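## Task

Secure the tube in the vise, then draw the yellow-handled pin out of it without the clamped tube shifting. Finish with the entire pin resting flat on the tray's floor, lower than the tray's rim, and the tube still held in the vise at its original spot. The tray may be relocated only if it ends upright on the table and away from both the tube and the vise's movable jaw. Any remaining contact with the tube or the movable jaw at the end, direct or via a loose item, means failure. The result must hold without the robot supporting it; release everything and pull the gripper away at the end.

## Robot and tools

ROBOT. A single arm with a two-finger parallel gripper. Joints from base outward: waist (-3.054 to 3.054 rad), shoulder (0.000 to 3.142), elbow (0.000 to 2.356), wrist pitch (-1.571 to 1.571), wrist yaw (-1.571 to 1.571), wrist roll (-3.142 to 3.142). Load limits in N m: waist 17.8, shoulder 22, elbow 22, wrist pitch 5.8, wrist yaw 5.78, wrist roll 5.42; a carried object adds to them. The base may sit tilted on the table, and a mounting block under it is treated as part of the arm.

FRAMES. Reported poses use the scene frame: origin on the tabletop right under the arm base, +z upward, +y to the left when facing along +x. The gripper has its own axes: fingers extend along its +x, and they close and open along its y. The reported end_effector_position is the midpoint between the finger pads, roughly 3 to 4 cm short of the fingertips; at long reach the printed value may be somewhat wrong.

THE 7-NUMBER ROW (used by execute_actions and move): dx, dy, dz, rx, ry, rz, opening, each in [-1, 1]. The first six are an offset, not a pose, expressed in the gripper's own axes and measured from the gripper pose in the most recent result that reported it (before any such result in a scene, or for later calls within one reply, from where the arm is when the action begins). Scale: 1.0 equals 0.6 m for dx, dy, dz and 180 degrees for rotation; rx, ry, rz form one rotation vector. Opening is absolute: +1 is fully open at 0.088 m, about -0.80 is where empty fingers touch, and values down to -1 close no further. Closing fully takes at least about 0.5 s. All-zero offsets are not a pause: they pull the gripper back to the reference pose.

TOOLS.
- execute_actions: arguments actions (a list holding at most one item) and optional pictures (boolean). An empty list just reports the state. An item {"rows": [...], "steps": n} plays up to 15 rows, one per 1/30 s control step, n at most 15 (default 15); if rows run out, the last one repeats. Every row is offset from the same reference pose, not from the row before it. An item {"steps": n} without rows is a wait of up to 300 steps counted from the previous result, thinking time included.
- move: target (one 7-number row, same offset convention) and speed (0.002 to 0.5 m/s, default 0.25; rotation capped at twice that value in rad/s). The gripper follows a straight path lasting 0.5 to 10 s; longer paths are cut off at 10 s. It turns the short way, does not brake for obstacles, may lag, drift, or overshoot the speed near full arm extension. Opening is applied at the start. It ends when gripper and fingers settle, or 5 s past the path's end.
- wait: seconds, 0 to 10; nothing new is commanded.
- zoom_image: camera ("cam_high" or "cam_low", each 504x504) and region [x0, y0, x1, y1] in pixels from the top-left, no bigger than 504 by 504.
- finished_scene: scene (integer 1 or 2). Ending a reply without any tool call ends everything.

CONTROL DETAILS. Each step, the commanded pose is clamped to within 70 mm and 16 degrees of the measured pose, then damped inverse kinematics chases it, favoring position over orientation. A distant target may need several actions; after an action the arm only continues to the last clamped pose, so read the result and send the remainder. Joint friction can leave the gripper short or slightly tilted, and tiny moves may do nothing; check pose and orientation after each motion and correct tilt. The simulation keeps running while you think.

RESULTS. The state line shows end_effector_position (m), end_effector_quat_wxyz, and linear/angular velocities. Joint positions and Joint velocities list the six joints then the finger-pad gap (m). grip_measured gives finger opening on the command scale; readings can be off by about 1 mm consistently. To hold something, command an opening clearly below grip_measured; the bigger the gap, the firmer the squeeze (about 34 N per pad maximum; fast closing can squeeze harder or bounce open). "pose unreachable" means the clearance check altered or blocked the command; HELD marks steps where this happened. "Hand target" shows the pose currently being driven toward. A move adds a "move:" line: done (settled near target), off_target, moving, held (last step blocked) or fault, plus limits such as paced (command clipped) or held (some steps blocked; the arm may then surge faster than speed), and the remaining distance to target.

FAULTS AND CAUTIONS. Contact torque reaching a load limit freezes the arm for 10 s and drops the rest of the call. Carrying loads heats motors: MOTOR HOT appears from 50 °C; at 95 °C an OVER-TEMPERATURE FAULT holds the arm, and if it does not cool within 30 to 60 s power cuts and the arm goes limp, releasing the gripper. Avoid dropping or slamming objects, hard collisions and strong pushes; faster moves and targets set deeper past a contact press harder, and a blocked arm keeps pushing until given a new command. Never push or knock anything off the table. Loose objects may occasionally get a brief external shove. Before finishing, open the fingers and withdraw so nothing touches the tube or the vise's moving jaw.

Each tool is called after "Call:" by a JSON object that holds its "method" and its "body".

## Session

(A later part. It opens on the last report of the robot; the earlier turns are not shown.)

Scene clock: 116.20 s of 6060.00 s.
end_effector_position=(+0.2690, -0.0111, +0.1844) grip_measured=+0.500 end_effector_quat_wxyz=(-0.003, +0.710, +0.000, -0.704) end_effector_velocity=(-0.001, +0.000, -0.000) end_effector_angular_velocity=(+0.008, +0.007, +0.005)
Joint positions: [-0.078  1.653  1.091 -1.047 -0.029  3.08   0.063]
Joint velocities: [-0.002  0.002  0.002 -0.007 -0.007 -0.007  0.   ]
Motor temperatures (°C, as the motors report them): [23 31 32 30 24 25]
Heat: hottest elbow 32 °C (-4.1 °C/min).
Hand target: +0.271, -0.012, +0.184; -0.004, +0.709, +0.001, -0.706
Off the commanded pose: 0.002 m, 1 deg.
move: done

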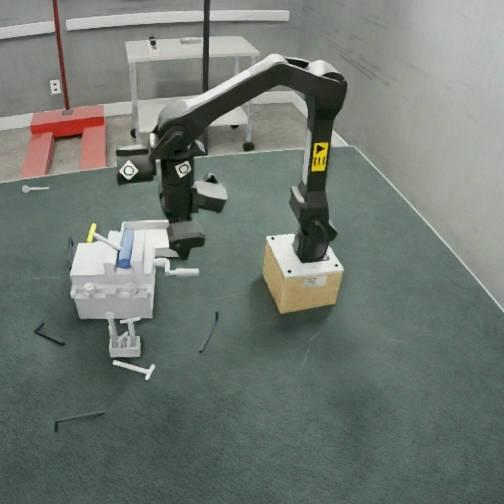

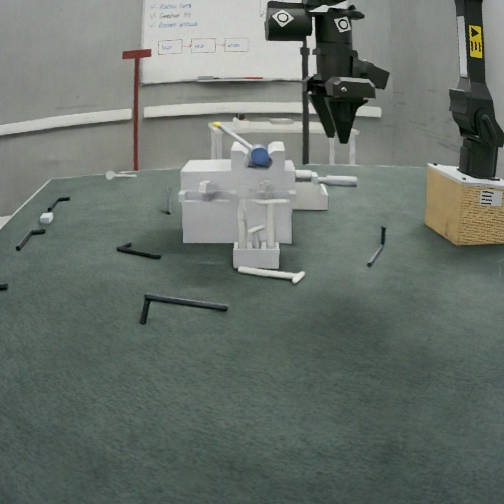

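Call:
{"method": "move", "body": {"target": [0.147,0,0,0,0,0,0.5], "speed": 0.1}}

Call:
{"method": "move", "body": {"target": [0,0,0,0,0,0,-0.75]}}

Call:
{"method": "move", "body": {"target": [-0.033,0.018,0,0,0,0,-0.75], "speed": 0.06}}

Call:
{"method": "move", "body": {"target": [-0.02,0.03,0,0,0,0,-0.75], "speed": 0.06}}

Call:
{"method": "move", "body": {"target": [0,0.035,0,0,0,0,-0.75], "speed": 0.06}}

Call:
{"method": "move", "body": {"target": [0.018,0.03,0,0,0,0,-0.75], "speed": 0.06}}

Call:
{"method": "move", "body": {"target": [0.032,0.015,0,0,0,0,-0.75], "speed": 0.06}}

Call:
{"method": "move", "body": {"target": [0.035,-0.003,0,0,0,0,-0.75], "speed": 0.06}}

Call:
{"method": "move", "body": {"target": [0.03,-0.02,0,0,0,0,-0.75], "speed": 0.06}}

Call:
{"method": "move", "body": {"target": [0.018,-0.03,0,0,0,0,-0.75], "speed": 0.06}}

Call:
{"method": "move", "body": {"target": [0.002,-0.033,0,0,0,0,-0.75], "speed": 0.06}}

Call:
{"method": "move", "body": {"target": [-0.014,-0.03,0,0,0,0,-0.75], "speed": 0.06}}

Call:
{"method": "move", "body": {"target": [-0.03,-0.018,0,0,0,0,-0.75], "speed": 0.06}}

Call:
{"method": "move", "body": {"target": [-0.035,0,0,0,0,0,-0.75], "speed": 0.06}}

Scene clock: 138.53 s of 6060.00 s.
end_effector_position=(+0.2730, -0.0126, +0.1009) grip_measured=+0.500 end_effector_quat_wxyz=(-0.002, +0.716, -0.000, -0.698) end_effector_velocity=(+0.001, +0.003, -0.001) end_effector_angular_velocity=(+0.021, -0.004, +0.020)
Joint positions: [-0.075  1.8    0.887 -0.678 -0.03   3.084  0.063]
Joint velocities: [-0.002  0.002 -0.002  0.007 -0.022 -0.022  0.   ]
Motor temperatures (°C, as the motors report them): [23 30 33 28 24 25]
Heat: hottest elbow 33 °C (-1.0 °C/min).
Hand target: +0.269, -0.011, +0.096; -0.003, +0.710, +0.000, -0.704
Off the commanded pose: 0.006 m, 1 deg.
move: done

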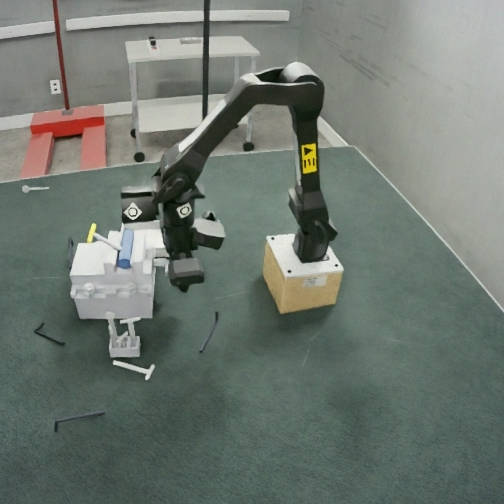

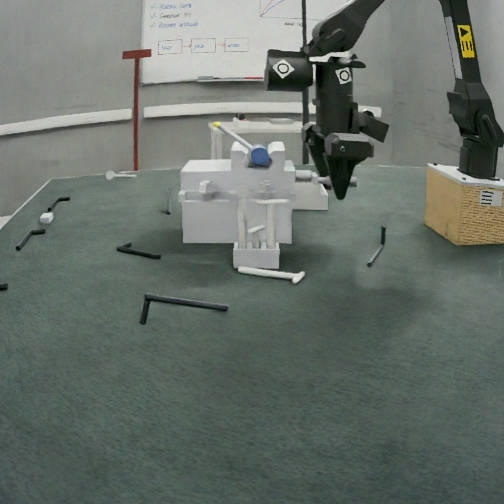

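Scene clock: 139.03 s of 6060.00 s.
end_effector_position=(+0.2731, -0.0112, +0.1009) grip_measured=-0.471 end_effector_quat_wxyz=(-0.005, +0.717, +0.002, -0.698) end_effector_velocity=(-0.002, +0.001, +0.000) end_effector_angular_velocity=(+0.007, +0.007, +0.020)
Joint positions: [-0.074  1.8    0.887 -0.678 -0.036  3.086  0.016]
Joint velocities: [-0.002 -0.002 -0.002 -0.007 -0.007 -0.022  0.   ]
Motor temperatures (°C, as the motors report them): [23 30 33 28 24 25]
Heat: hottest elbow 33 °C (-1.0 °C/min).
Hand target: +0.273, -0.013, +0.101; -0.002, +0.716, +0.000, -0.698
Off the commanded pose: 0.001 m, 0 deg.
move: done

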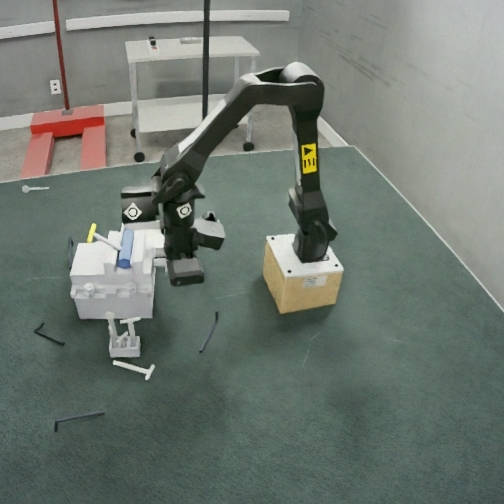

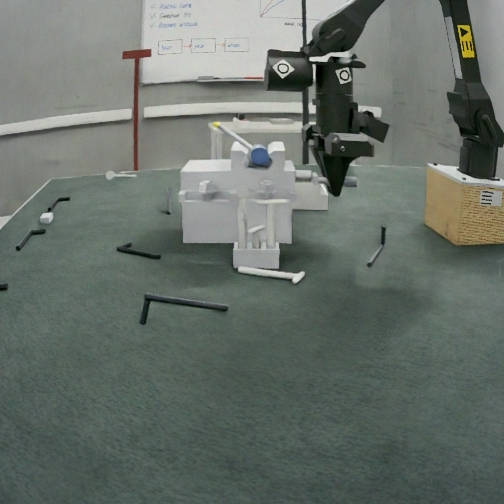

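Scene clock: 139.80 s of 6060.00 s.
end_effector_position=(+0.2720, -0.0168, +0.1185) grip_measured=-0.472 end_effector_quat_wxyz=(-0.011, +0.716, +0.007, -0.698) end_effector_velocity=(-0.002, -0.001, +0.000) end_effector_angular_velocity=(+0.008, +0.006, +0.000)
Joint positions: [-0.105  1.76   0.922 -0.757 -0.051  3.057  0.016]
Joint velocities: [-0.007 -0.002 -0.002 -0.007 -0.007 -0.007  0.   ]
Motor temperatures (°C, as the motors report them): [23 30 33 28 24 25]
Heat: hottest elbow 33 °C (-1.0 °C/min).
Hand target: +0.273, -0.022, +0.121; -0.005, +0.717, +0.002, -0.697
Off the commanded pose: 0.006 m, 1 deg.
move: done

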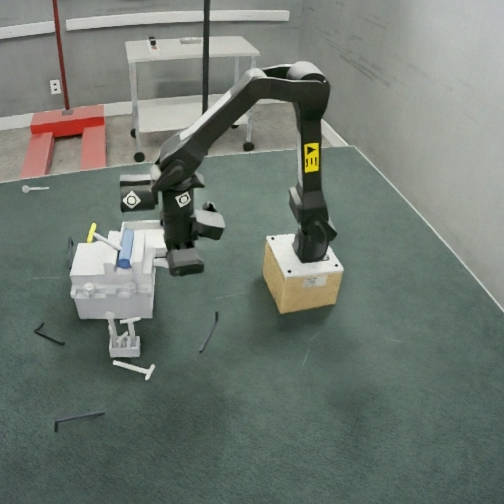

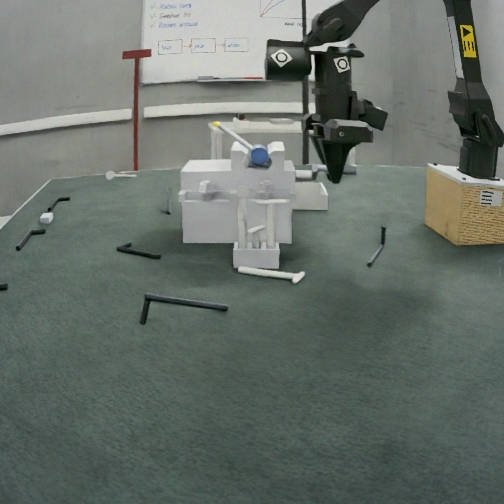

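Scene clock: 140.57 s of 6060.00 s.
end_effector_position=(+0.2700, -0.0285, +0.1291) grip_measured=-0.473 end_effector_quat_wxyz=(-0.020, +0.715, +0.014, -0.699) end_effector_velocity=(-0.002, -0.003, +0.001) end_effector_angular_velocity=(-0.007, +0.003, -0.000)
Joint positions: [-0.16   1.742  0.948 -0.81  -0.07   3.004  0.016]
Joint velocities: [-0.007 -0.007 -0.002 -0.007  0.007 -0.007 -0.   ]
Motor temperatures (°C, as the motors report them): [23 30 33 28 24 25]
Heat: hottest elbow 33 °C (-1.0 °C/min).
Hand target: +0.272, -0.035, +0.130; -0.011, +0.716, +0.007, -0.698
Off the commanded pose: 0.007 m, 1 deg.
move: done

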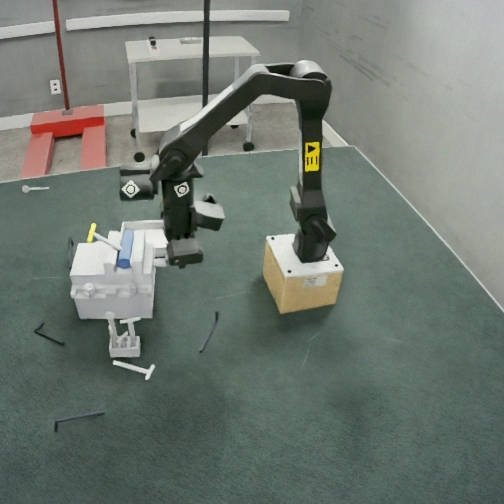

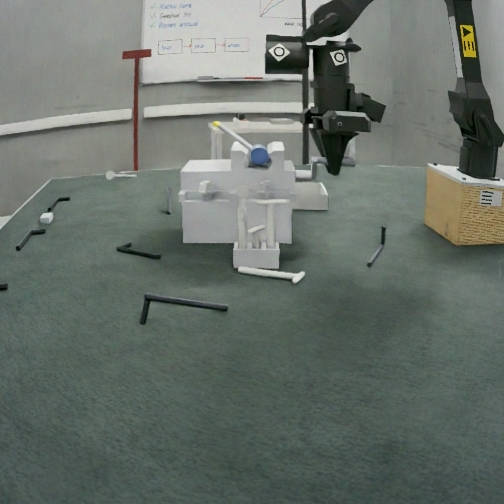

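Scene clock: 141.47 s of 6060.00 s.
end_effector_position=(+0.2667, -0.0447, +0.1323) grip_measured=-0.473 end_effector_quat_wxyz=(-0.025, +0.713, +0.019, -0.700) end_effector_velocity=(-0.003, -0.006, -0.000) end_effector_angular_velocity=(-0.020, +0.010, +0.009)
Joint positions: [-0.227  1.741  0.959 -0.833 -0.082  2.937  0.016]
Joint velocities: [-0.012 -0.002 -0.002 -0.007  0.022 -0.022 -0.   ]
Motor temperatures (°C, as the motors report them): [23 30 33 28 24 25]
Heat: hottest elbow 33 °C (-1.0 °C/min).
Hand target: +0.270, -0.050, +0.128; -0.019, +0.715, +0.014, -0.699
Off the commanded pose: 0.007 m, 1 deg.
move: done

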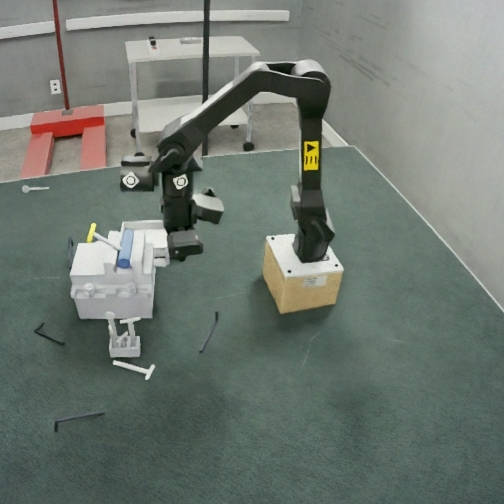

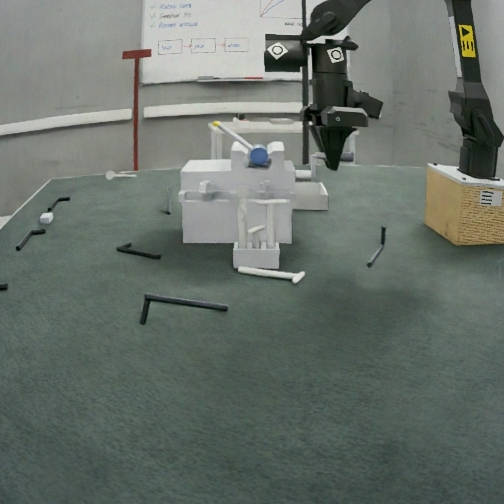

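Scene clock: 142.30 s of 6060.00 s.
end_effector_position=(+0.2643, -0.0653, +0.1269) grip_measured=-0.477 end_effector_quat_wxyz=(-0.024, +0.714, +0.011, -0.699) end_effector_velocity=(-0.005, +0.002, -0.001) end_effector_angular_velocity=(+0.015, +0.024, -0.010)
Joint positions: [-0.294  1.758  0.954 -0.81  -0.067  2.88   0.016]
Joint velocities: [-0.002  0.002 -0.002 -0.022 -0.007  0.007 -0.   ]
Motor temperatures (°C, as the motors report them): [23 30 33 28 24 25]
Heat: hottest elbow 33 °C (-1.0 °C/min).
Hand target: +0.266, -0.062, +0.121; -0.025, +0.714, +0.019, -0.700
Off the commanded pose: 0.008 m, 1 deg.
move: done

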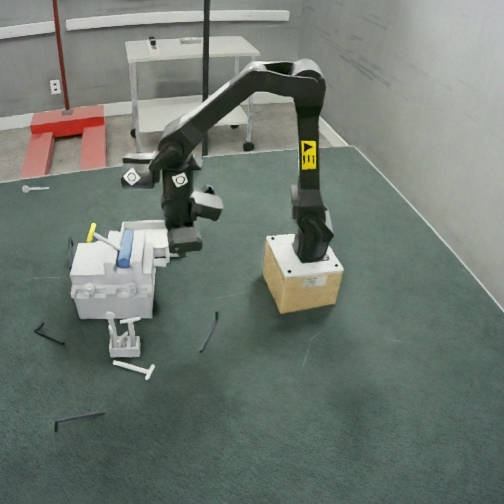

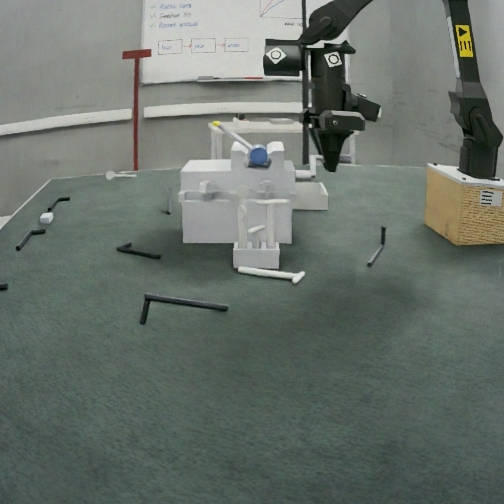

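Scene clock: 143.07 s of 6060.00 s.
end_effector_position=(+0.2627, -0.0766, +0.1118) grip_measured=-0.481 end_effector_quat_wxyz=(-0.022, +0.714, +0.003, -0.699) end_effector_velocity=(+0.001, -0.001, +0.000) end_effector_angular_velocity=(+0.005, -0.010, +0.000)
Joint positions: [-0.327  1.794  0.926 -0.744 -0.053  2.856  0.015]
Joint velocities: [-0.007 -0.002 -0.002  0.007 -0.007 -0.007  0.   ]
Motor temperatures (°C, as the motors report them): [23 30 33 28 24 25]
Heat: hottest elbow 33 °C (-1.0 °C/min).
Hand target: +0.264, -0.074, +0.107; -0.024, +0.714, +0.010, -0.699
Off the commanded pose: 0.006 m, 1 deg.
move: done

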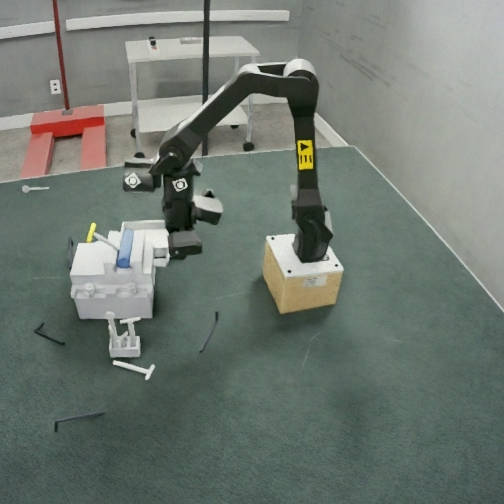

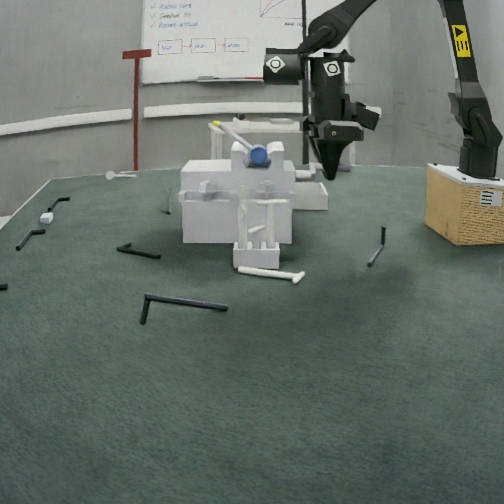

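Scene clock: 143.83 s of 6060.00 s.
end_effector_position=(+0.2627, -0.0777, +0.0947) grip_measured=-0.482 end_effector_quat_wxyz=(-0.020, +0.715, -0.002, -0.699) end_effector_velocity=(-0.003, +0.001, -0.001) end_effector_angular_velocity=(+0.011, +0.009, +0.005)
Joint positions: [-0.325  1.832  0.891 -0.665 -0.044  2.862  0.015]
Joint velocities: [-0.002  0.002 -0.002 -0.007 -0.007 -0.007 -0.   ]
Motor temperatures (°C, as the motors report them): [23 30 33 28 24 25]
Heat: hottest elbow 33 °C (-1.0 °C/min).
Hand target: +0.263, -0.074, +0.091; -0.022, +0.714, +0.003, -0.699
Off the commanded pose: 0.005 m, 1 deg.
move: done

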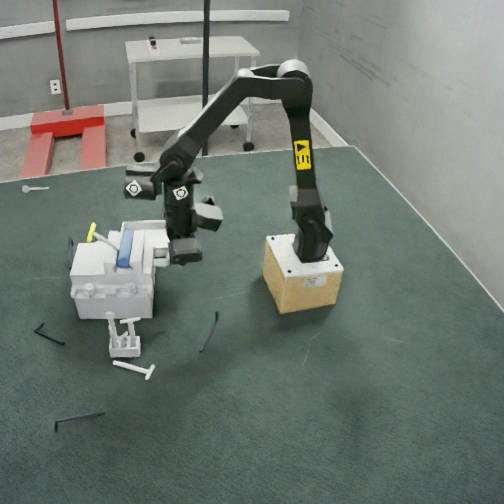

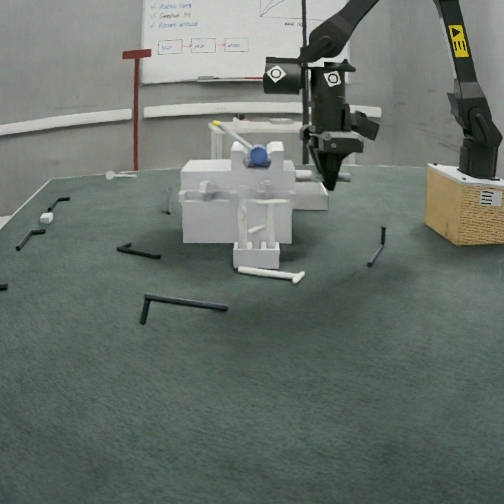

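Scene clock: 144.60 s of 6060.00 s.
end_effector_position=(+0.2638, -0.0711, +0.0806) grip_measured=-0.486 end_effector_quat_wxyz=(-0.018, +0.717, -0.011, -0.697) end_effector_velocity=(-0.004, +0.003, -0.002) end_effector_angular_velocity=(+0.011, +0.014, +0.010)
Joint positions: [-0.292  1.86   0.856 -0.593 -0.03   2.904  0.015]
Joint velocities: [ 0.002  0.002 -0.007 -0.007 -0.007 -0.007  0.   ]
Motor temperatures (°C, as the motors report them): [23 30 33 28 24 25]
Heat: hottest elbow 33 °C (+0.0 °C/min).
Hand target: +0.263, -0.065, +0.077; -0.020, +0.715, -0.002, -0.699
Off the commanded pose: 0.007 m, 1 deg.
move: done

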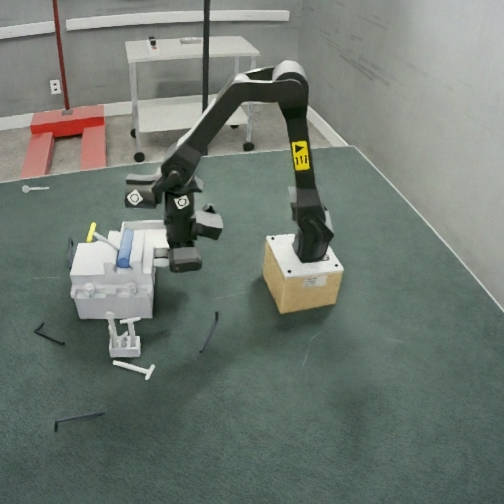

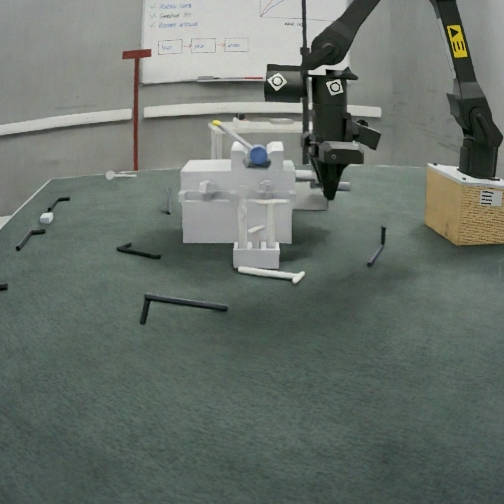

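Scene clock: 145.37 s of 6060.00 s.
end_effector_position=(+0.2657, -0.0607, +0.0722) grip_measured=-0.492 end_effector_quat_wxyz=(-0.014, +0.718, -0.023, -0.696) end_effector_velocity=(-0.003, +0.001, -0.001) end_effector_angular_velocity=(-0.005, +0.014, +0.014)
Joint positions: [-0.242  1.875  0.832 -0.544 -0.011  2.966  0.015]
Joint velocities: [ 0.007  0.002 -0.002 -0.007  0.007 -0.007 -0.   ]
Motor temperatures (°C, as the motors report them): [23 30 33 28 24 25]
Heat: hottest elbow 33 °C (+0.0 °C/min).
Hand target: +0.265, -0.053, +0.070; -0.018, +0.716, -0.011, -0.697
Off the commanded pose: 0.008 m, 1 deg.
move: done

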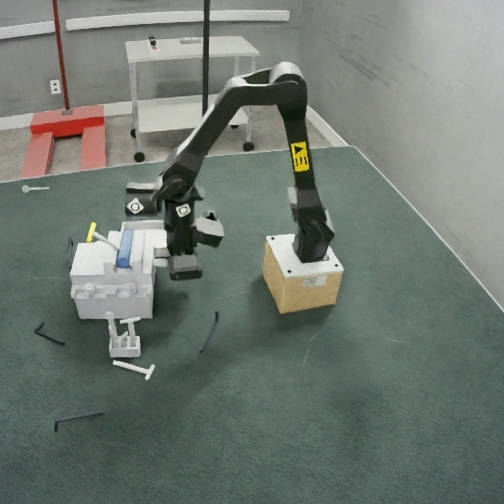

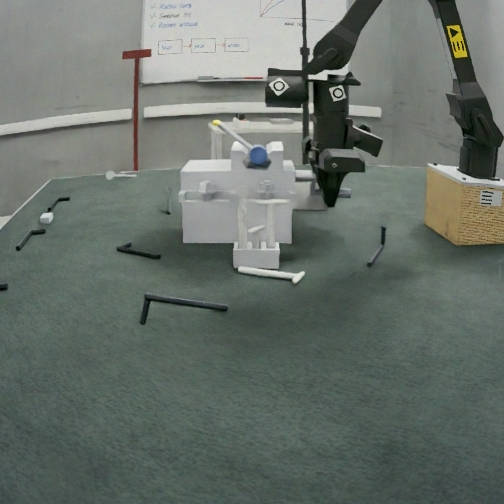

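Scene clock: 146.23 s of 6060.00 s.
end_effector_position=(+0.2686, -0.0467, +0.0689) grip_measured=-0.497 end_effector_quat_wxyz=(-0.014, +0.719, -0.032, -0.694) end_effector_velocity=(-0.001, +0.006, -0.000) end_effector_angular_velocity=(+0.022, +0.004, +0.015)
Joint positions: [-0.182  1.881  0.823 -0.524  0.001  3.039  0.015]
Joint velocities: [ 0.007 -0.002 -0.002 -0.007 -0.022 -0.007 -0.   ]
Motor temperatures (°C, as the motors report them): [23 30 33 28 24 25]
Heat: hottest elbow 33 °C (+0.0 °C/min).
Hand target: +0.267, -0.041, +0.071; -0.014, +0.718, -0.023, -0.696
Off the commanded pose: 0.006 m, 1 deg.
move: done

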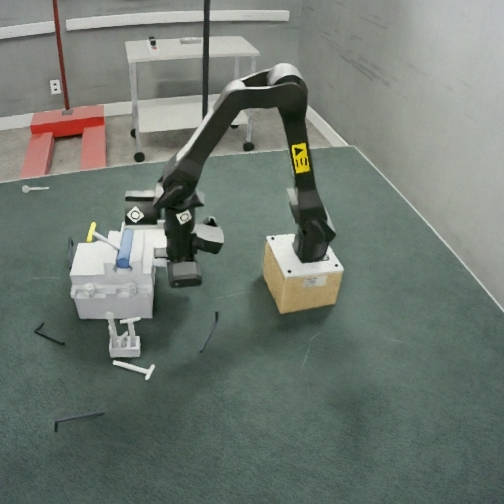

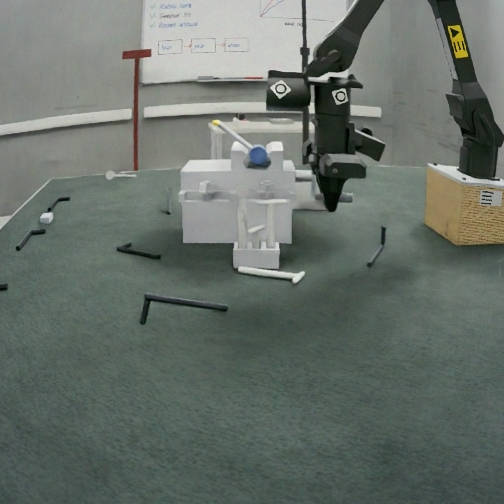

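Scene clock: 146.93 s of 6060.00 s.
end_effector_position=(+0.2692, -0.0404, +0.0689) grip_measured=-0.508 end_effector_quat_wxyz=(-0.015, +0.716, -0.050, -0.696) end_effector_velocity=(+0.001, +0.002, -0.001) end_effector_angular_velocity=(+0.007, -0.003, +0.010)
Joint positions: [-0.146  1.882  0.825 -0.529  0.026  3.101  0.014]
Joint velocities: [ 0.002  0.002 -0.002  0.007 -0.007 -0.007 -0.   ]
Motor temperatures (°C, as the motors report them): [23 30 33 28 24 25]
Heat: hottest elbow 33 °C (+0.0 °C/min).
Hand target: +0.270, -0.029, +0.076; -0.014, +0.719, -0.032, -0.695
Off the commanded pose: 0.014 m, 2 deg.
move: off_target

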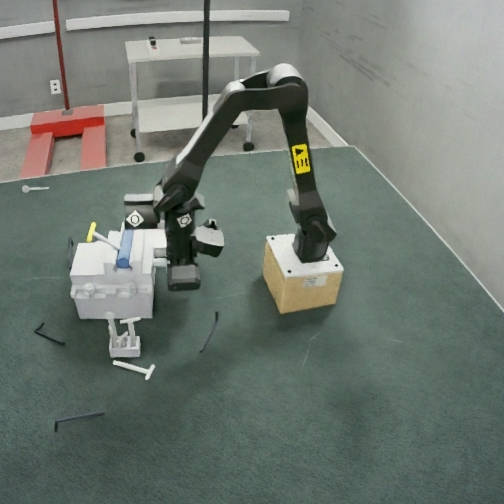

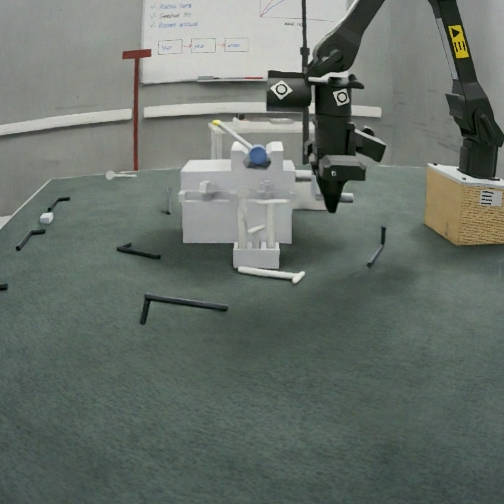

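Scene clock: 147.63 s of 6060.00 s.
end_effector_position=(+0.2704, -0.0404, +0.0706) grip_measured=-0.519 end_effector_quat_wxyz=(-0.020, +0.714, -0.065, -0.697) end_effector_velocity=(-0.002, -0.001, +0.001) end_effector_angular_velocity=(+0.008, +0.002, +0.000)
Joint positions: [-0.137  1.884  0.837 -0.544  0.04   3.137  0.014]
Joint velocities: [-0.007 -0.007 -0.002 -0.007 -0.007 -0.007 -0.   ]
Motor temperatures (°C, as the motors report them): [23 31 33 28 24 25]
Heat: hottest elbow 33 °C (+0.0 °C/min).
Hand target: +0.270, -0.029, +0.085; -0.014, +0.716, -0.047, -0.696
Off the commanded pose: 0.020 m, 2 deg.
joint sent to its limit — the command would take joint 6 (wrist roll) past its upper limit, so that joint was sent only as far as its limit.
move: off_target

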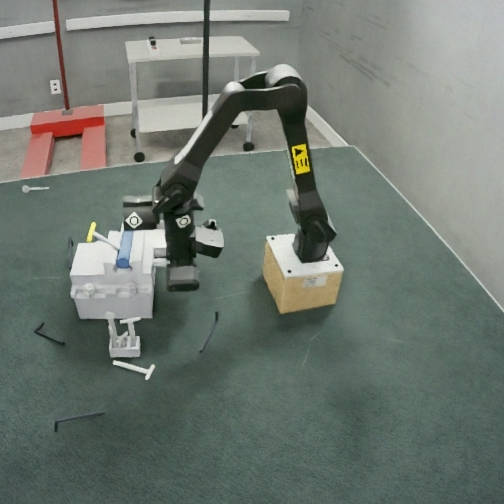

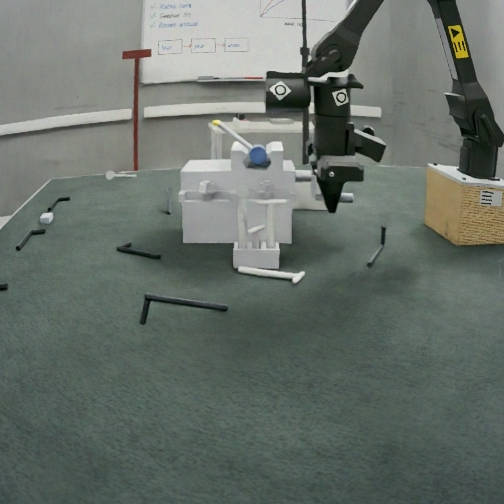

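Scene clock: 148.33 s of 6060.00 s.
end_effector_position=(+0.2714, -0.0403, +0.0717) grip_measured=-0.520 end_effector_quat_wxyz=(-0.024, +0.711, -0.063, -0.700) end_effector_velocity=(-0.002, -0.003, +0.002) end_effector_angular_velocity=(-0.007, +0.003, -0.015)
Joint positions: [-0.14   1.889  0.851 -0.561  0.033  3.137  0.014]
Joint velocities: [-0.007 -0.007 -0.002 -0.007  0.007  0.007 -0.   ]
Motor temperatures (°C, as the motors report them): [23 31 33 28 24 25]
Heat: hottest elbow 33 °C (+0.0 °C/min).
Hand target: +0.270, -0.039, +0.090; -0.019, +0.714, -0.062, -0.697
Off the commanded pose: 0.020 m, 1 deg.
joint sent to its limit — the command would take joint 6 (wrist roll) past its upper limit, so that joint was sent only as far as its limit.
move: off_target

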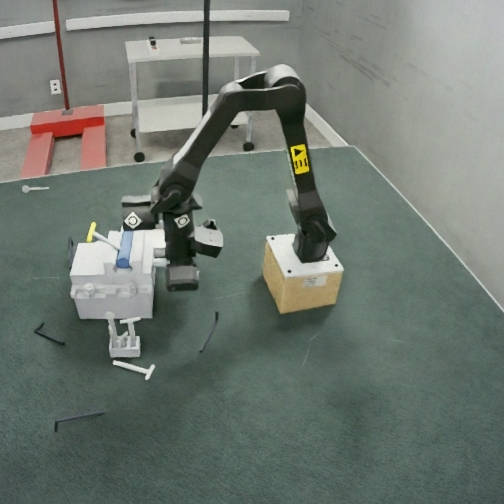

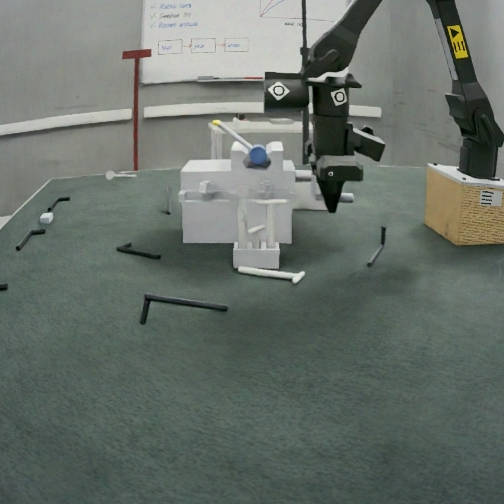

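Possibly tight already; test with a pure tangential push.

Call:
{"method": "move", "body": {"target": [0,-0.04,0,-0.03,0,0,-0.75], "speed": 0.05}}

Call:
{"method": "zoom_image", "body": {"camera": "cam_low", "region": [180,100,320,200]}}

Scene clock: 152.73 s of 6060.00 s.
end_effector_position=(+0.2700, -0.0411, +0.0689) grip_measured=-0.513 end_effector_quat_wxyz=(-0.003, +0.707, -0.072, -0.704) end_effector_velocity=(-0.003, +0.001, +0.001) end_effector_angular_velocity=(+0.009, +0.017, +0.005)
Joint positions: [-0.12   1.901  0.849 -0.558  0.075  3.142  0.014]
Joint velocities: [-0.002 -0.002  0.002 -0.022 -0.007 -0.007 -0.   ]
Motor temperatures (°C, as the motors report them): [23 33 32 31 24 25]
Heat: hottest shoulder 33 °C (+0.0 °C/min).
Hand target: +0.273, -0.017, +0.070; +0.010, +0.711, -0.030, -0.703
Off the commanded pose: 0.025 m, 5 deg.
move: off_target

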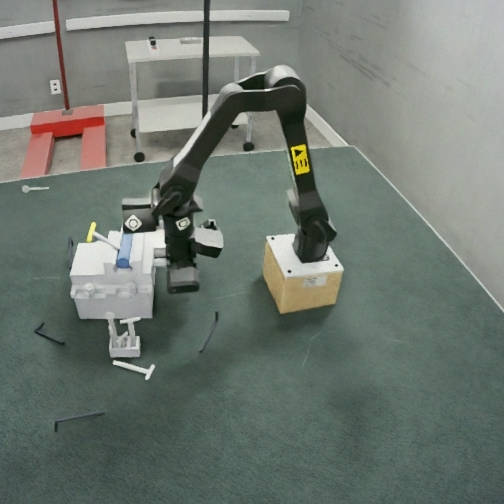

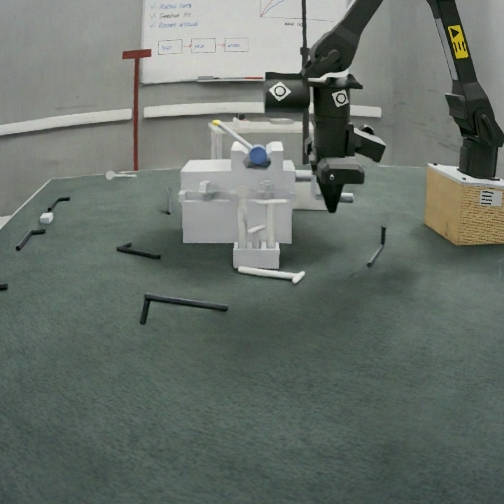

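Region (180, 100, 320, 200) of cam_low's 504x504 image, scaled by 3.600, with more detail than that image has; it fills the top 360 rows of this view, and the rest is white.

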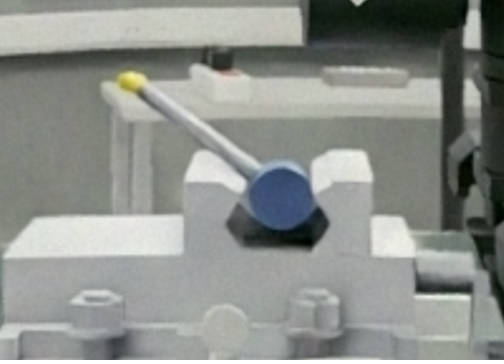

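Call:
{"method": "move", "body": {"target": [0,0,0,-0.04,0,0,0.2]}}

Call:
{"method": "move", "body": {"target": [-0.28,0,0,0,0,0,0.2], "speed": 0.12}}

Call:
{"method": "move", "body": {"target": [0,0.015,-0.27,0,0,0,0.2], "speed": 0.12}}

Scene clock: 158.87 s of 6060.00 s.
end_effector_position=(+0.2698, -0.0402, +0.0686) grip_measured=+0.200 end_effector_quat_wxyz=(+0.040, +0.705, -0.028, -0.707) end_effector_velocity=(+0.001, +0.000, +0.000) end_effector_angular_velocity=(+0.007, -0.006, +0.020)
Joint positions: [-0.118  1.901  0.849 -0.558  0.074  3.02   0.049]
Joint velocities: [-0.002 -0.002 -0.002  0.007 -0.007 -0.022 -0.   ]
Motor temperatures (°C, as the motors report them): [24 33 32 30 25 25]
Heat: hottest shoulder 33 °C (+1.0 °C/min).
Hand target: +0.270, -0.041, +0.069; +0.041, +0.706, -0.028, -0.707
Off the commanded pose: 0.001 m, 0 deg.
move: done

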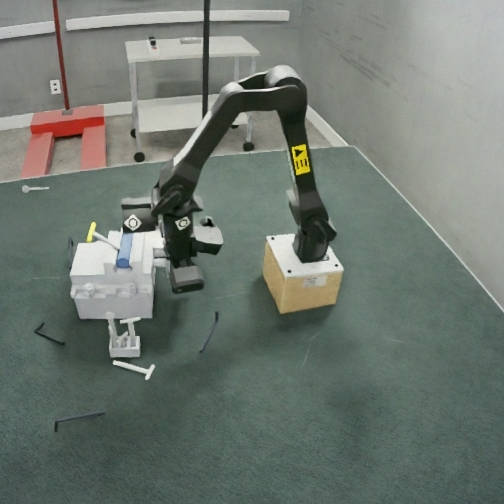

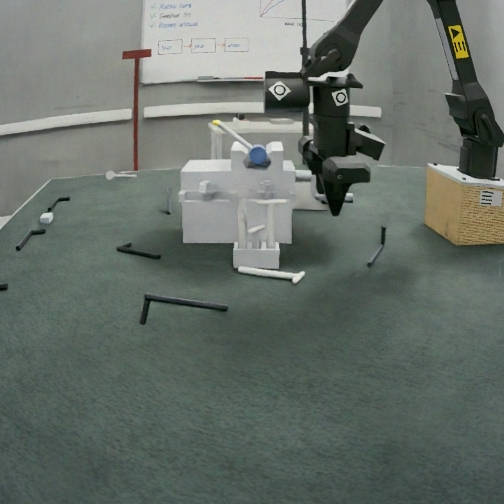

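Scene clock: 160.63 s of 6060.00 s.
end_effector_position=(+0.2701, -0.0239, +0.2330) grip_measured=+0.200 end_effector_quat_wxyz=(+0.041, +0.702, -0.029, -0.711) end_effector_velocity=(-0.001, +0.001, +0.001) end_effector_angular_velocity=(+0.007, +0.001, -0.010)
Joint positions: [-0.073  1.639  1.271 -1.255  0.074  3.066  0.049]
Joint velocities: [-0.002 -0.002  0.002 -0.007 -0.007  0.007 -0.   ]
Motor temperatures (°C, as the motors report them): [24 33 32 30 25 25]
Heat: hottest shoulder 33 °C (+1.0 °C/min).
Hand target: +0.272, -0.023, +0.236; +0.040, +0.705, -0.028, -0.708
Off the commanded pose: 0.003 m, 1 deg.
move: done

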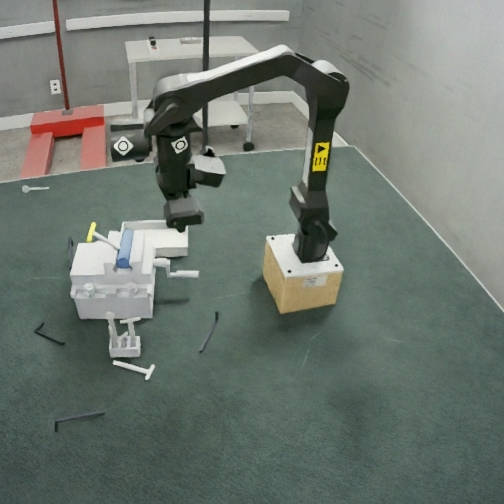

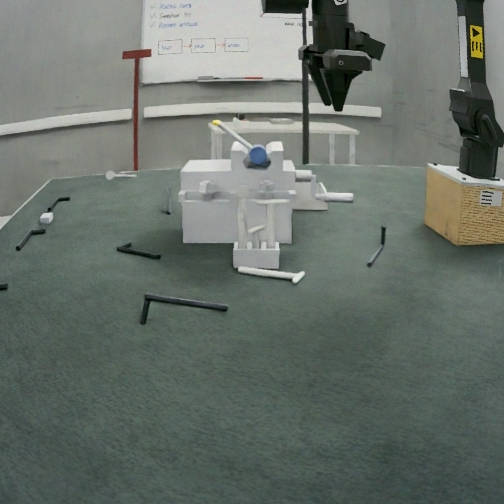

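Scene clock: 162.47 s of 6060.00 s.
end_effector_position=(+0.4303, -0.0329, +0.2353) grip_measured=+0.200 end_effector_quat_wxyz=(+0.041, +0.706, -0.029, -0.707) end_effector_velocity=(-0.003, +0.000, +0.002) end_effector_angular_velocity=(+0.008, +0.012, +0.005)
Joint positions: [-0.072  2.297  2.172 -1.486  0.074  3.067  0.049]
Joint velocities: [-0.002  0.002  0.012 -0.022 -0.007 -0.007 -0.   ]
Motor temperatures (°C, as the motors report them): [24 33 32 30 25 25]
Heat: hottest shoulder 33 °C (+1.0 °C/min).
Hand target: +0.432, -0.032, +0.230; +0.040, +0.702, -0.029, -0.711
Off the commanded pose: 0.005 m, 1 deg.
move: done

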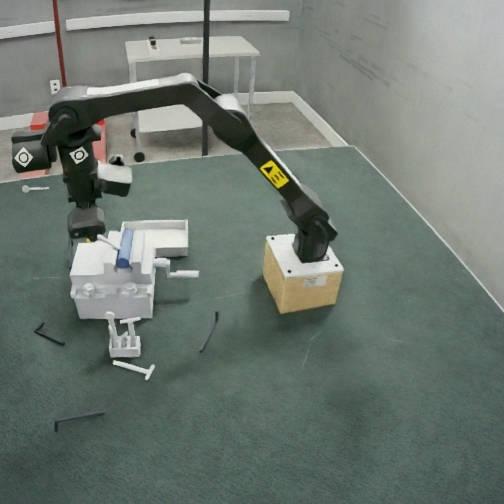

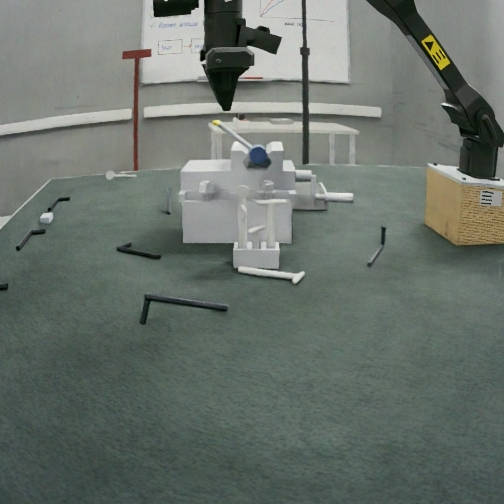

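Call:
{"method": "move", "body": {"target": [0.033,0.028,0.062,0,0.2,-0.03,0.2], "speed": 0.08}}

Call:
{"method": "move", "body": {"target": [0.075,0,0,0,0,0,0.2], "speed": 0.05}}

Call:
{"method": "zoom_image", "body": {"camera": "cam_high", "region": [40,170,200,290]}}

Scene clock: 175.27 s of 6060.00 s.
end_effector_position=(+0.3964, -0.0518, +0.2210) grip_measured=+0.200 end_effector_quat_wxyz=(+0.019, +0.891, +0.017, -0.453) end_effector_velocity=(-0.001, +0.000, +0.003) end_effector_angular_velocity=(-0.001, -0.013, +0.008)
Joint positions: [-0.201  1.684  1.101 -0.418 -0.138  2.951  0.049]
Joint velocities: [-0.002 -0.012 -0.007  0.007 -0.007 -0.007  0.   ]
Motor temperatures (°C, as the motors report them): [23 35 33 29 24 25]
Heat: hottest shoulder 35 °C (+3.0 °C/min).
Hand target: +0.393, -0.052, +0.219; +0.018, +0.890, +0.018, -0.455
Off the commanded pose: 0.005 m, 0 deg.
move: done

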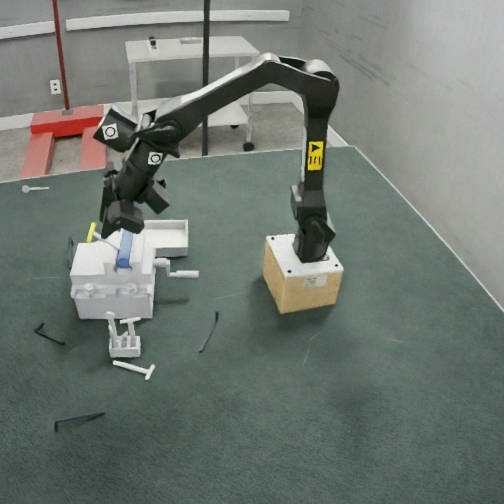

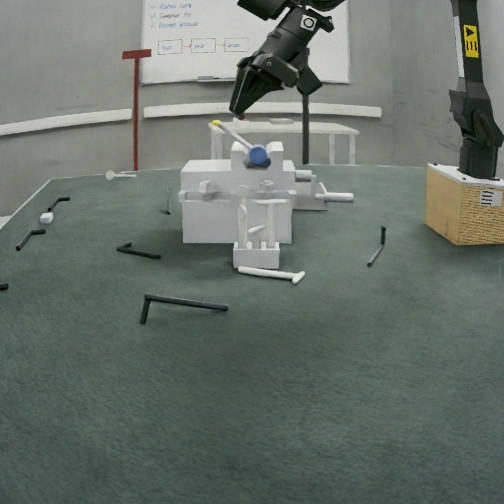

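Scene clock: 176.40 s of 6060.00 s.
end_effector_position=(+0.4164, -0.0537, +0.1935) grip_measured=+0.199 end_effector_quat_wxyz=(+0.018, +0.892, +0.013, -0.451) end_effector_velocity=(-0.002, -0.002, -0.001) end_effector_angular_velocity=(-0.000, +0.008, -0.013)
Joint positions: [-0.191  1.789  1.101 -0.304 -0.127  2.965  0.049]
Joint velocities: [-0.002 -0.002 -0.002 -0.007  0.007  0.007 -0.   ]
Motor temperatures (°C, as the motors report them): [23 35 33 29 24 25]
Heat: hottest shoulder 35 °C (+3.0 °C/min).
Hand target: +0.422, -0.051, +0.184; +0.019, +0.891, +0.017, -0.453
Off the commanded pose: 0.011 m, 1 deg.
move: off_target

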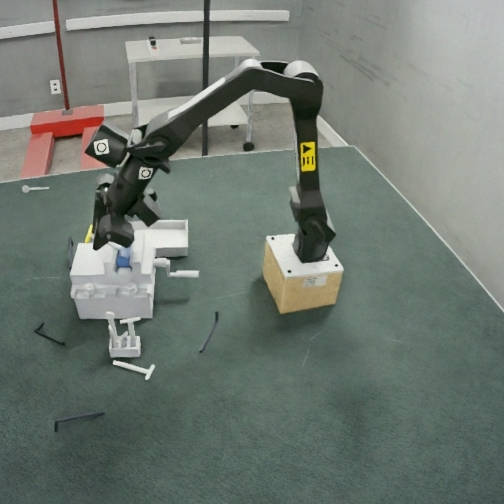

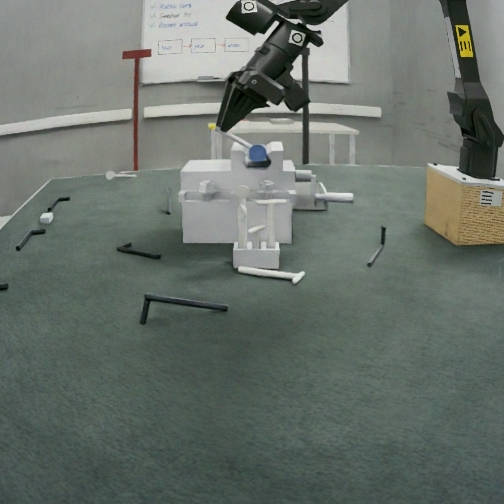

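Region (40, 170, 200, 290) of cam_high's 504x504 image, scaled by 3.150, with more detail than that image has; it fills the top 378 rows of this view, and the rest is white.

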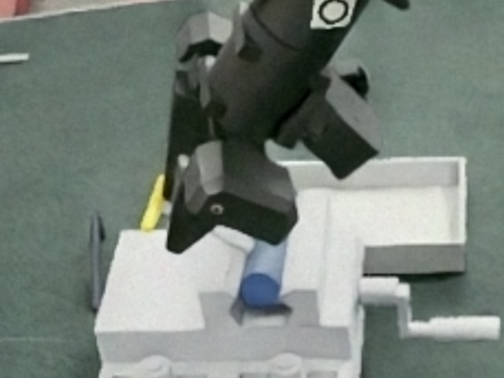

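Call:
{"method": "move", "body": {"target": [-0.06,0,0,0,0,0,0.2], "speed": 0.05}}

Call:
{"method": "zoom_image", "body": {"camera": "cam_low", "region": [180,80,320,200]}}

Call:
{"method": "zoom_image", "body": {"camera": "cam_high", "region": [40,170,200,290]}}

Scene clock: 181.70 s of 6060.00 s.
end_effector_position=(+0.3972, -0.0531, +0.2221) grip_measured=+0.200 end_effector_quat_wxyz=(+0.018, +0.892, +0.012, -0.451) end_effector_velocity=(-0.001, +0.005, -0.001) end_effector_angular_velocity=(+0.014, +0.004, +0.021)
Joint positions: [-0.201  1.683  1.101 -0.412 -0.132  2.957  0.049]
Joint velocities: [ 0.002 -0.002 -0.002 -0.007 -0.022 -0.007 -0.   ]
Motor temperatures (°C, as the motors report them): [23 34 33 30 24 25]
Heat: hottest shoulder 34 °C (+1.0 °C/min).
Hand target: +0.395, -0.054, +0.223; +0.018, +0.892, +0.013, -0.451
Off the commanded pose: 0.002 m, 0 deg.
move: done

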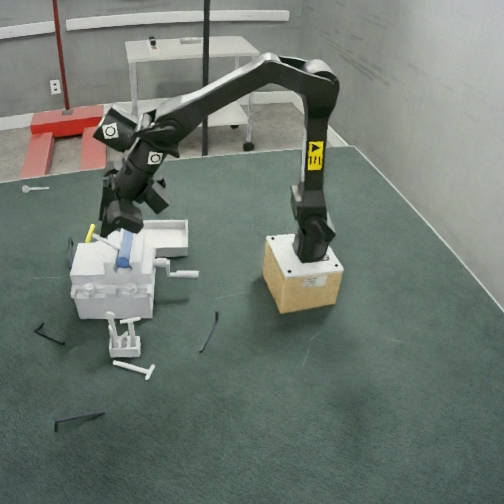

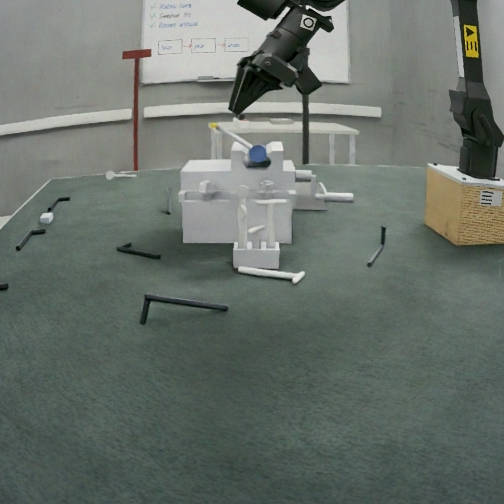

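Region (180, 80, 320, 200) of cam_low's 504x504 image, scaled by 3.600, with more detail than that image has; it fills the top 432 rows of this view, and the rest is white.

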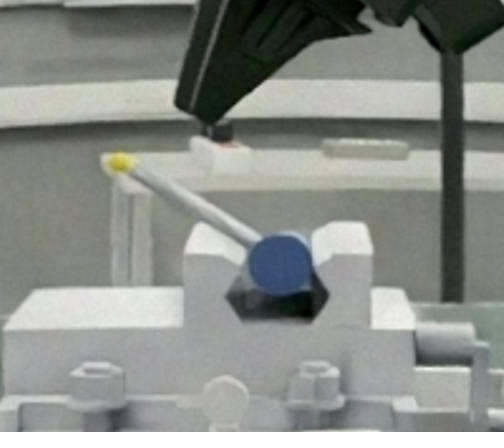

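Region (40, 170, 200, 290) of cam_high's 504x504 image, scaled by 3.150, with more detail than that image has; it fills the top 378 rows of this view, and the rest is white.

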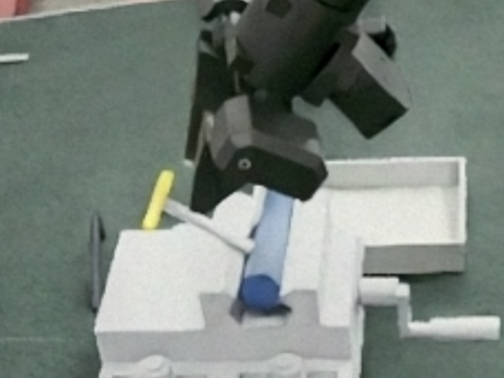

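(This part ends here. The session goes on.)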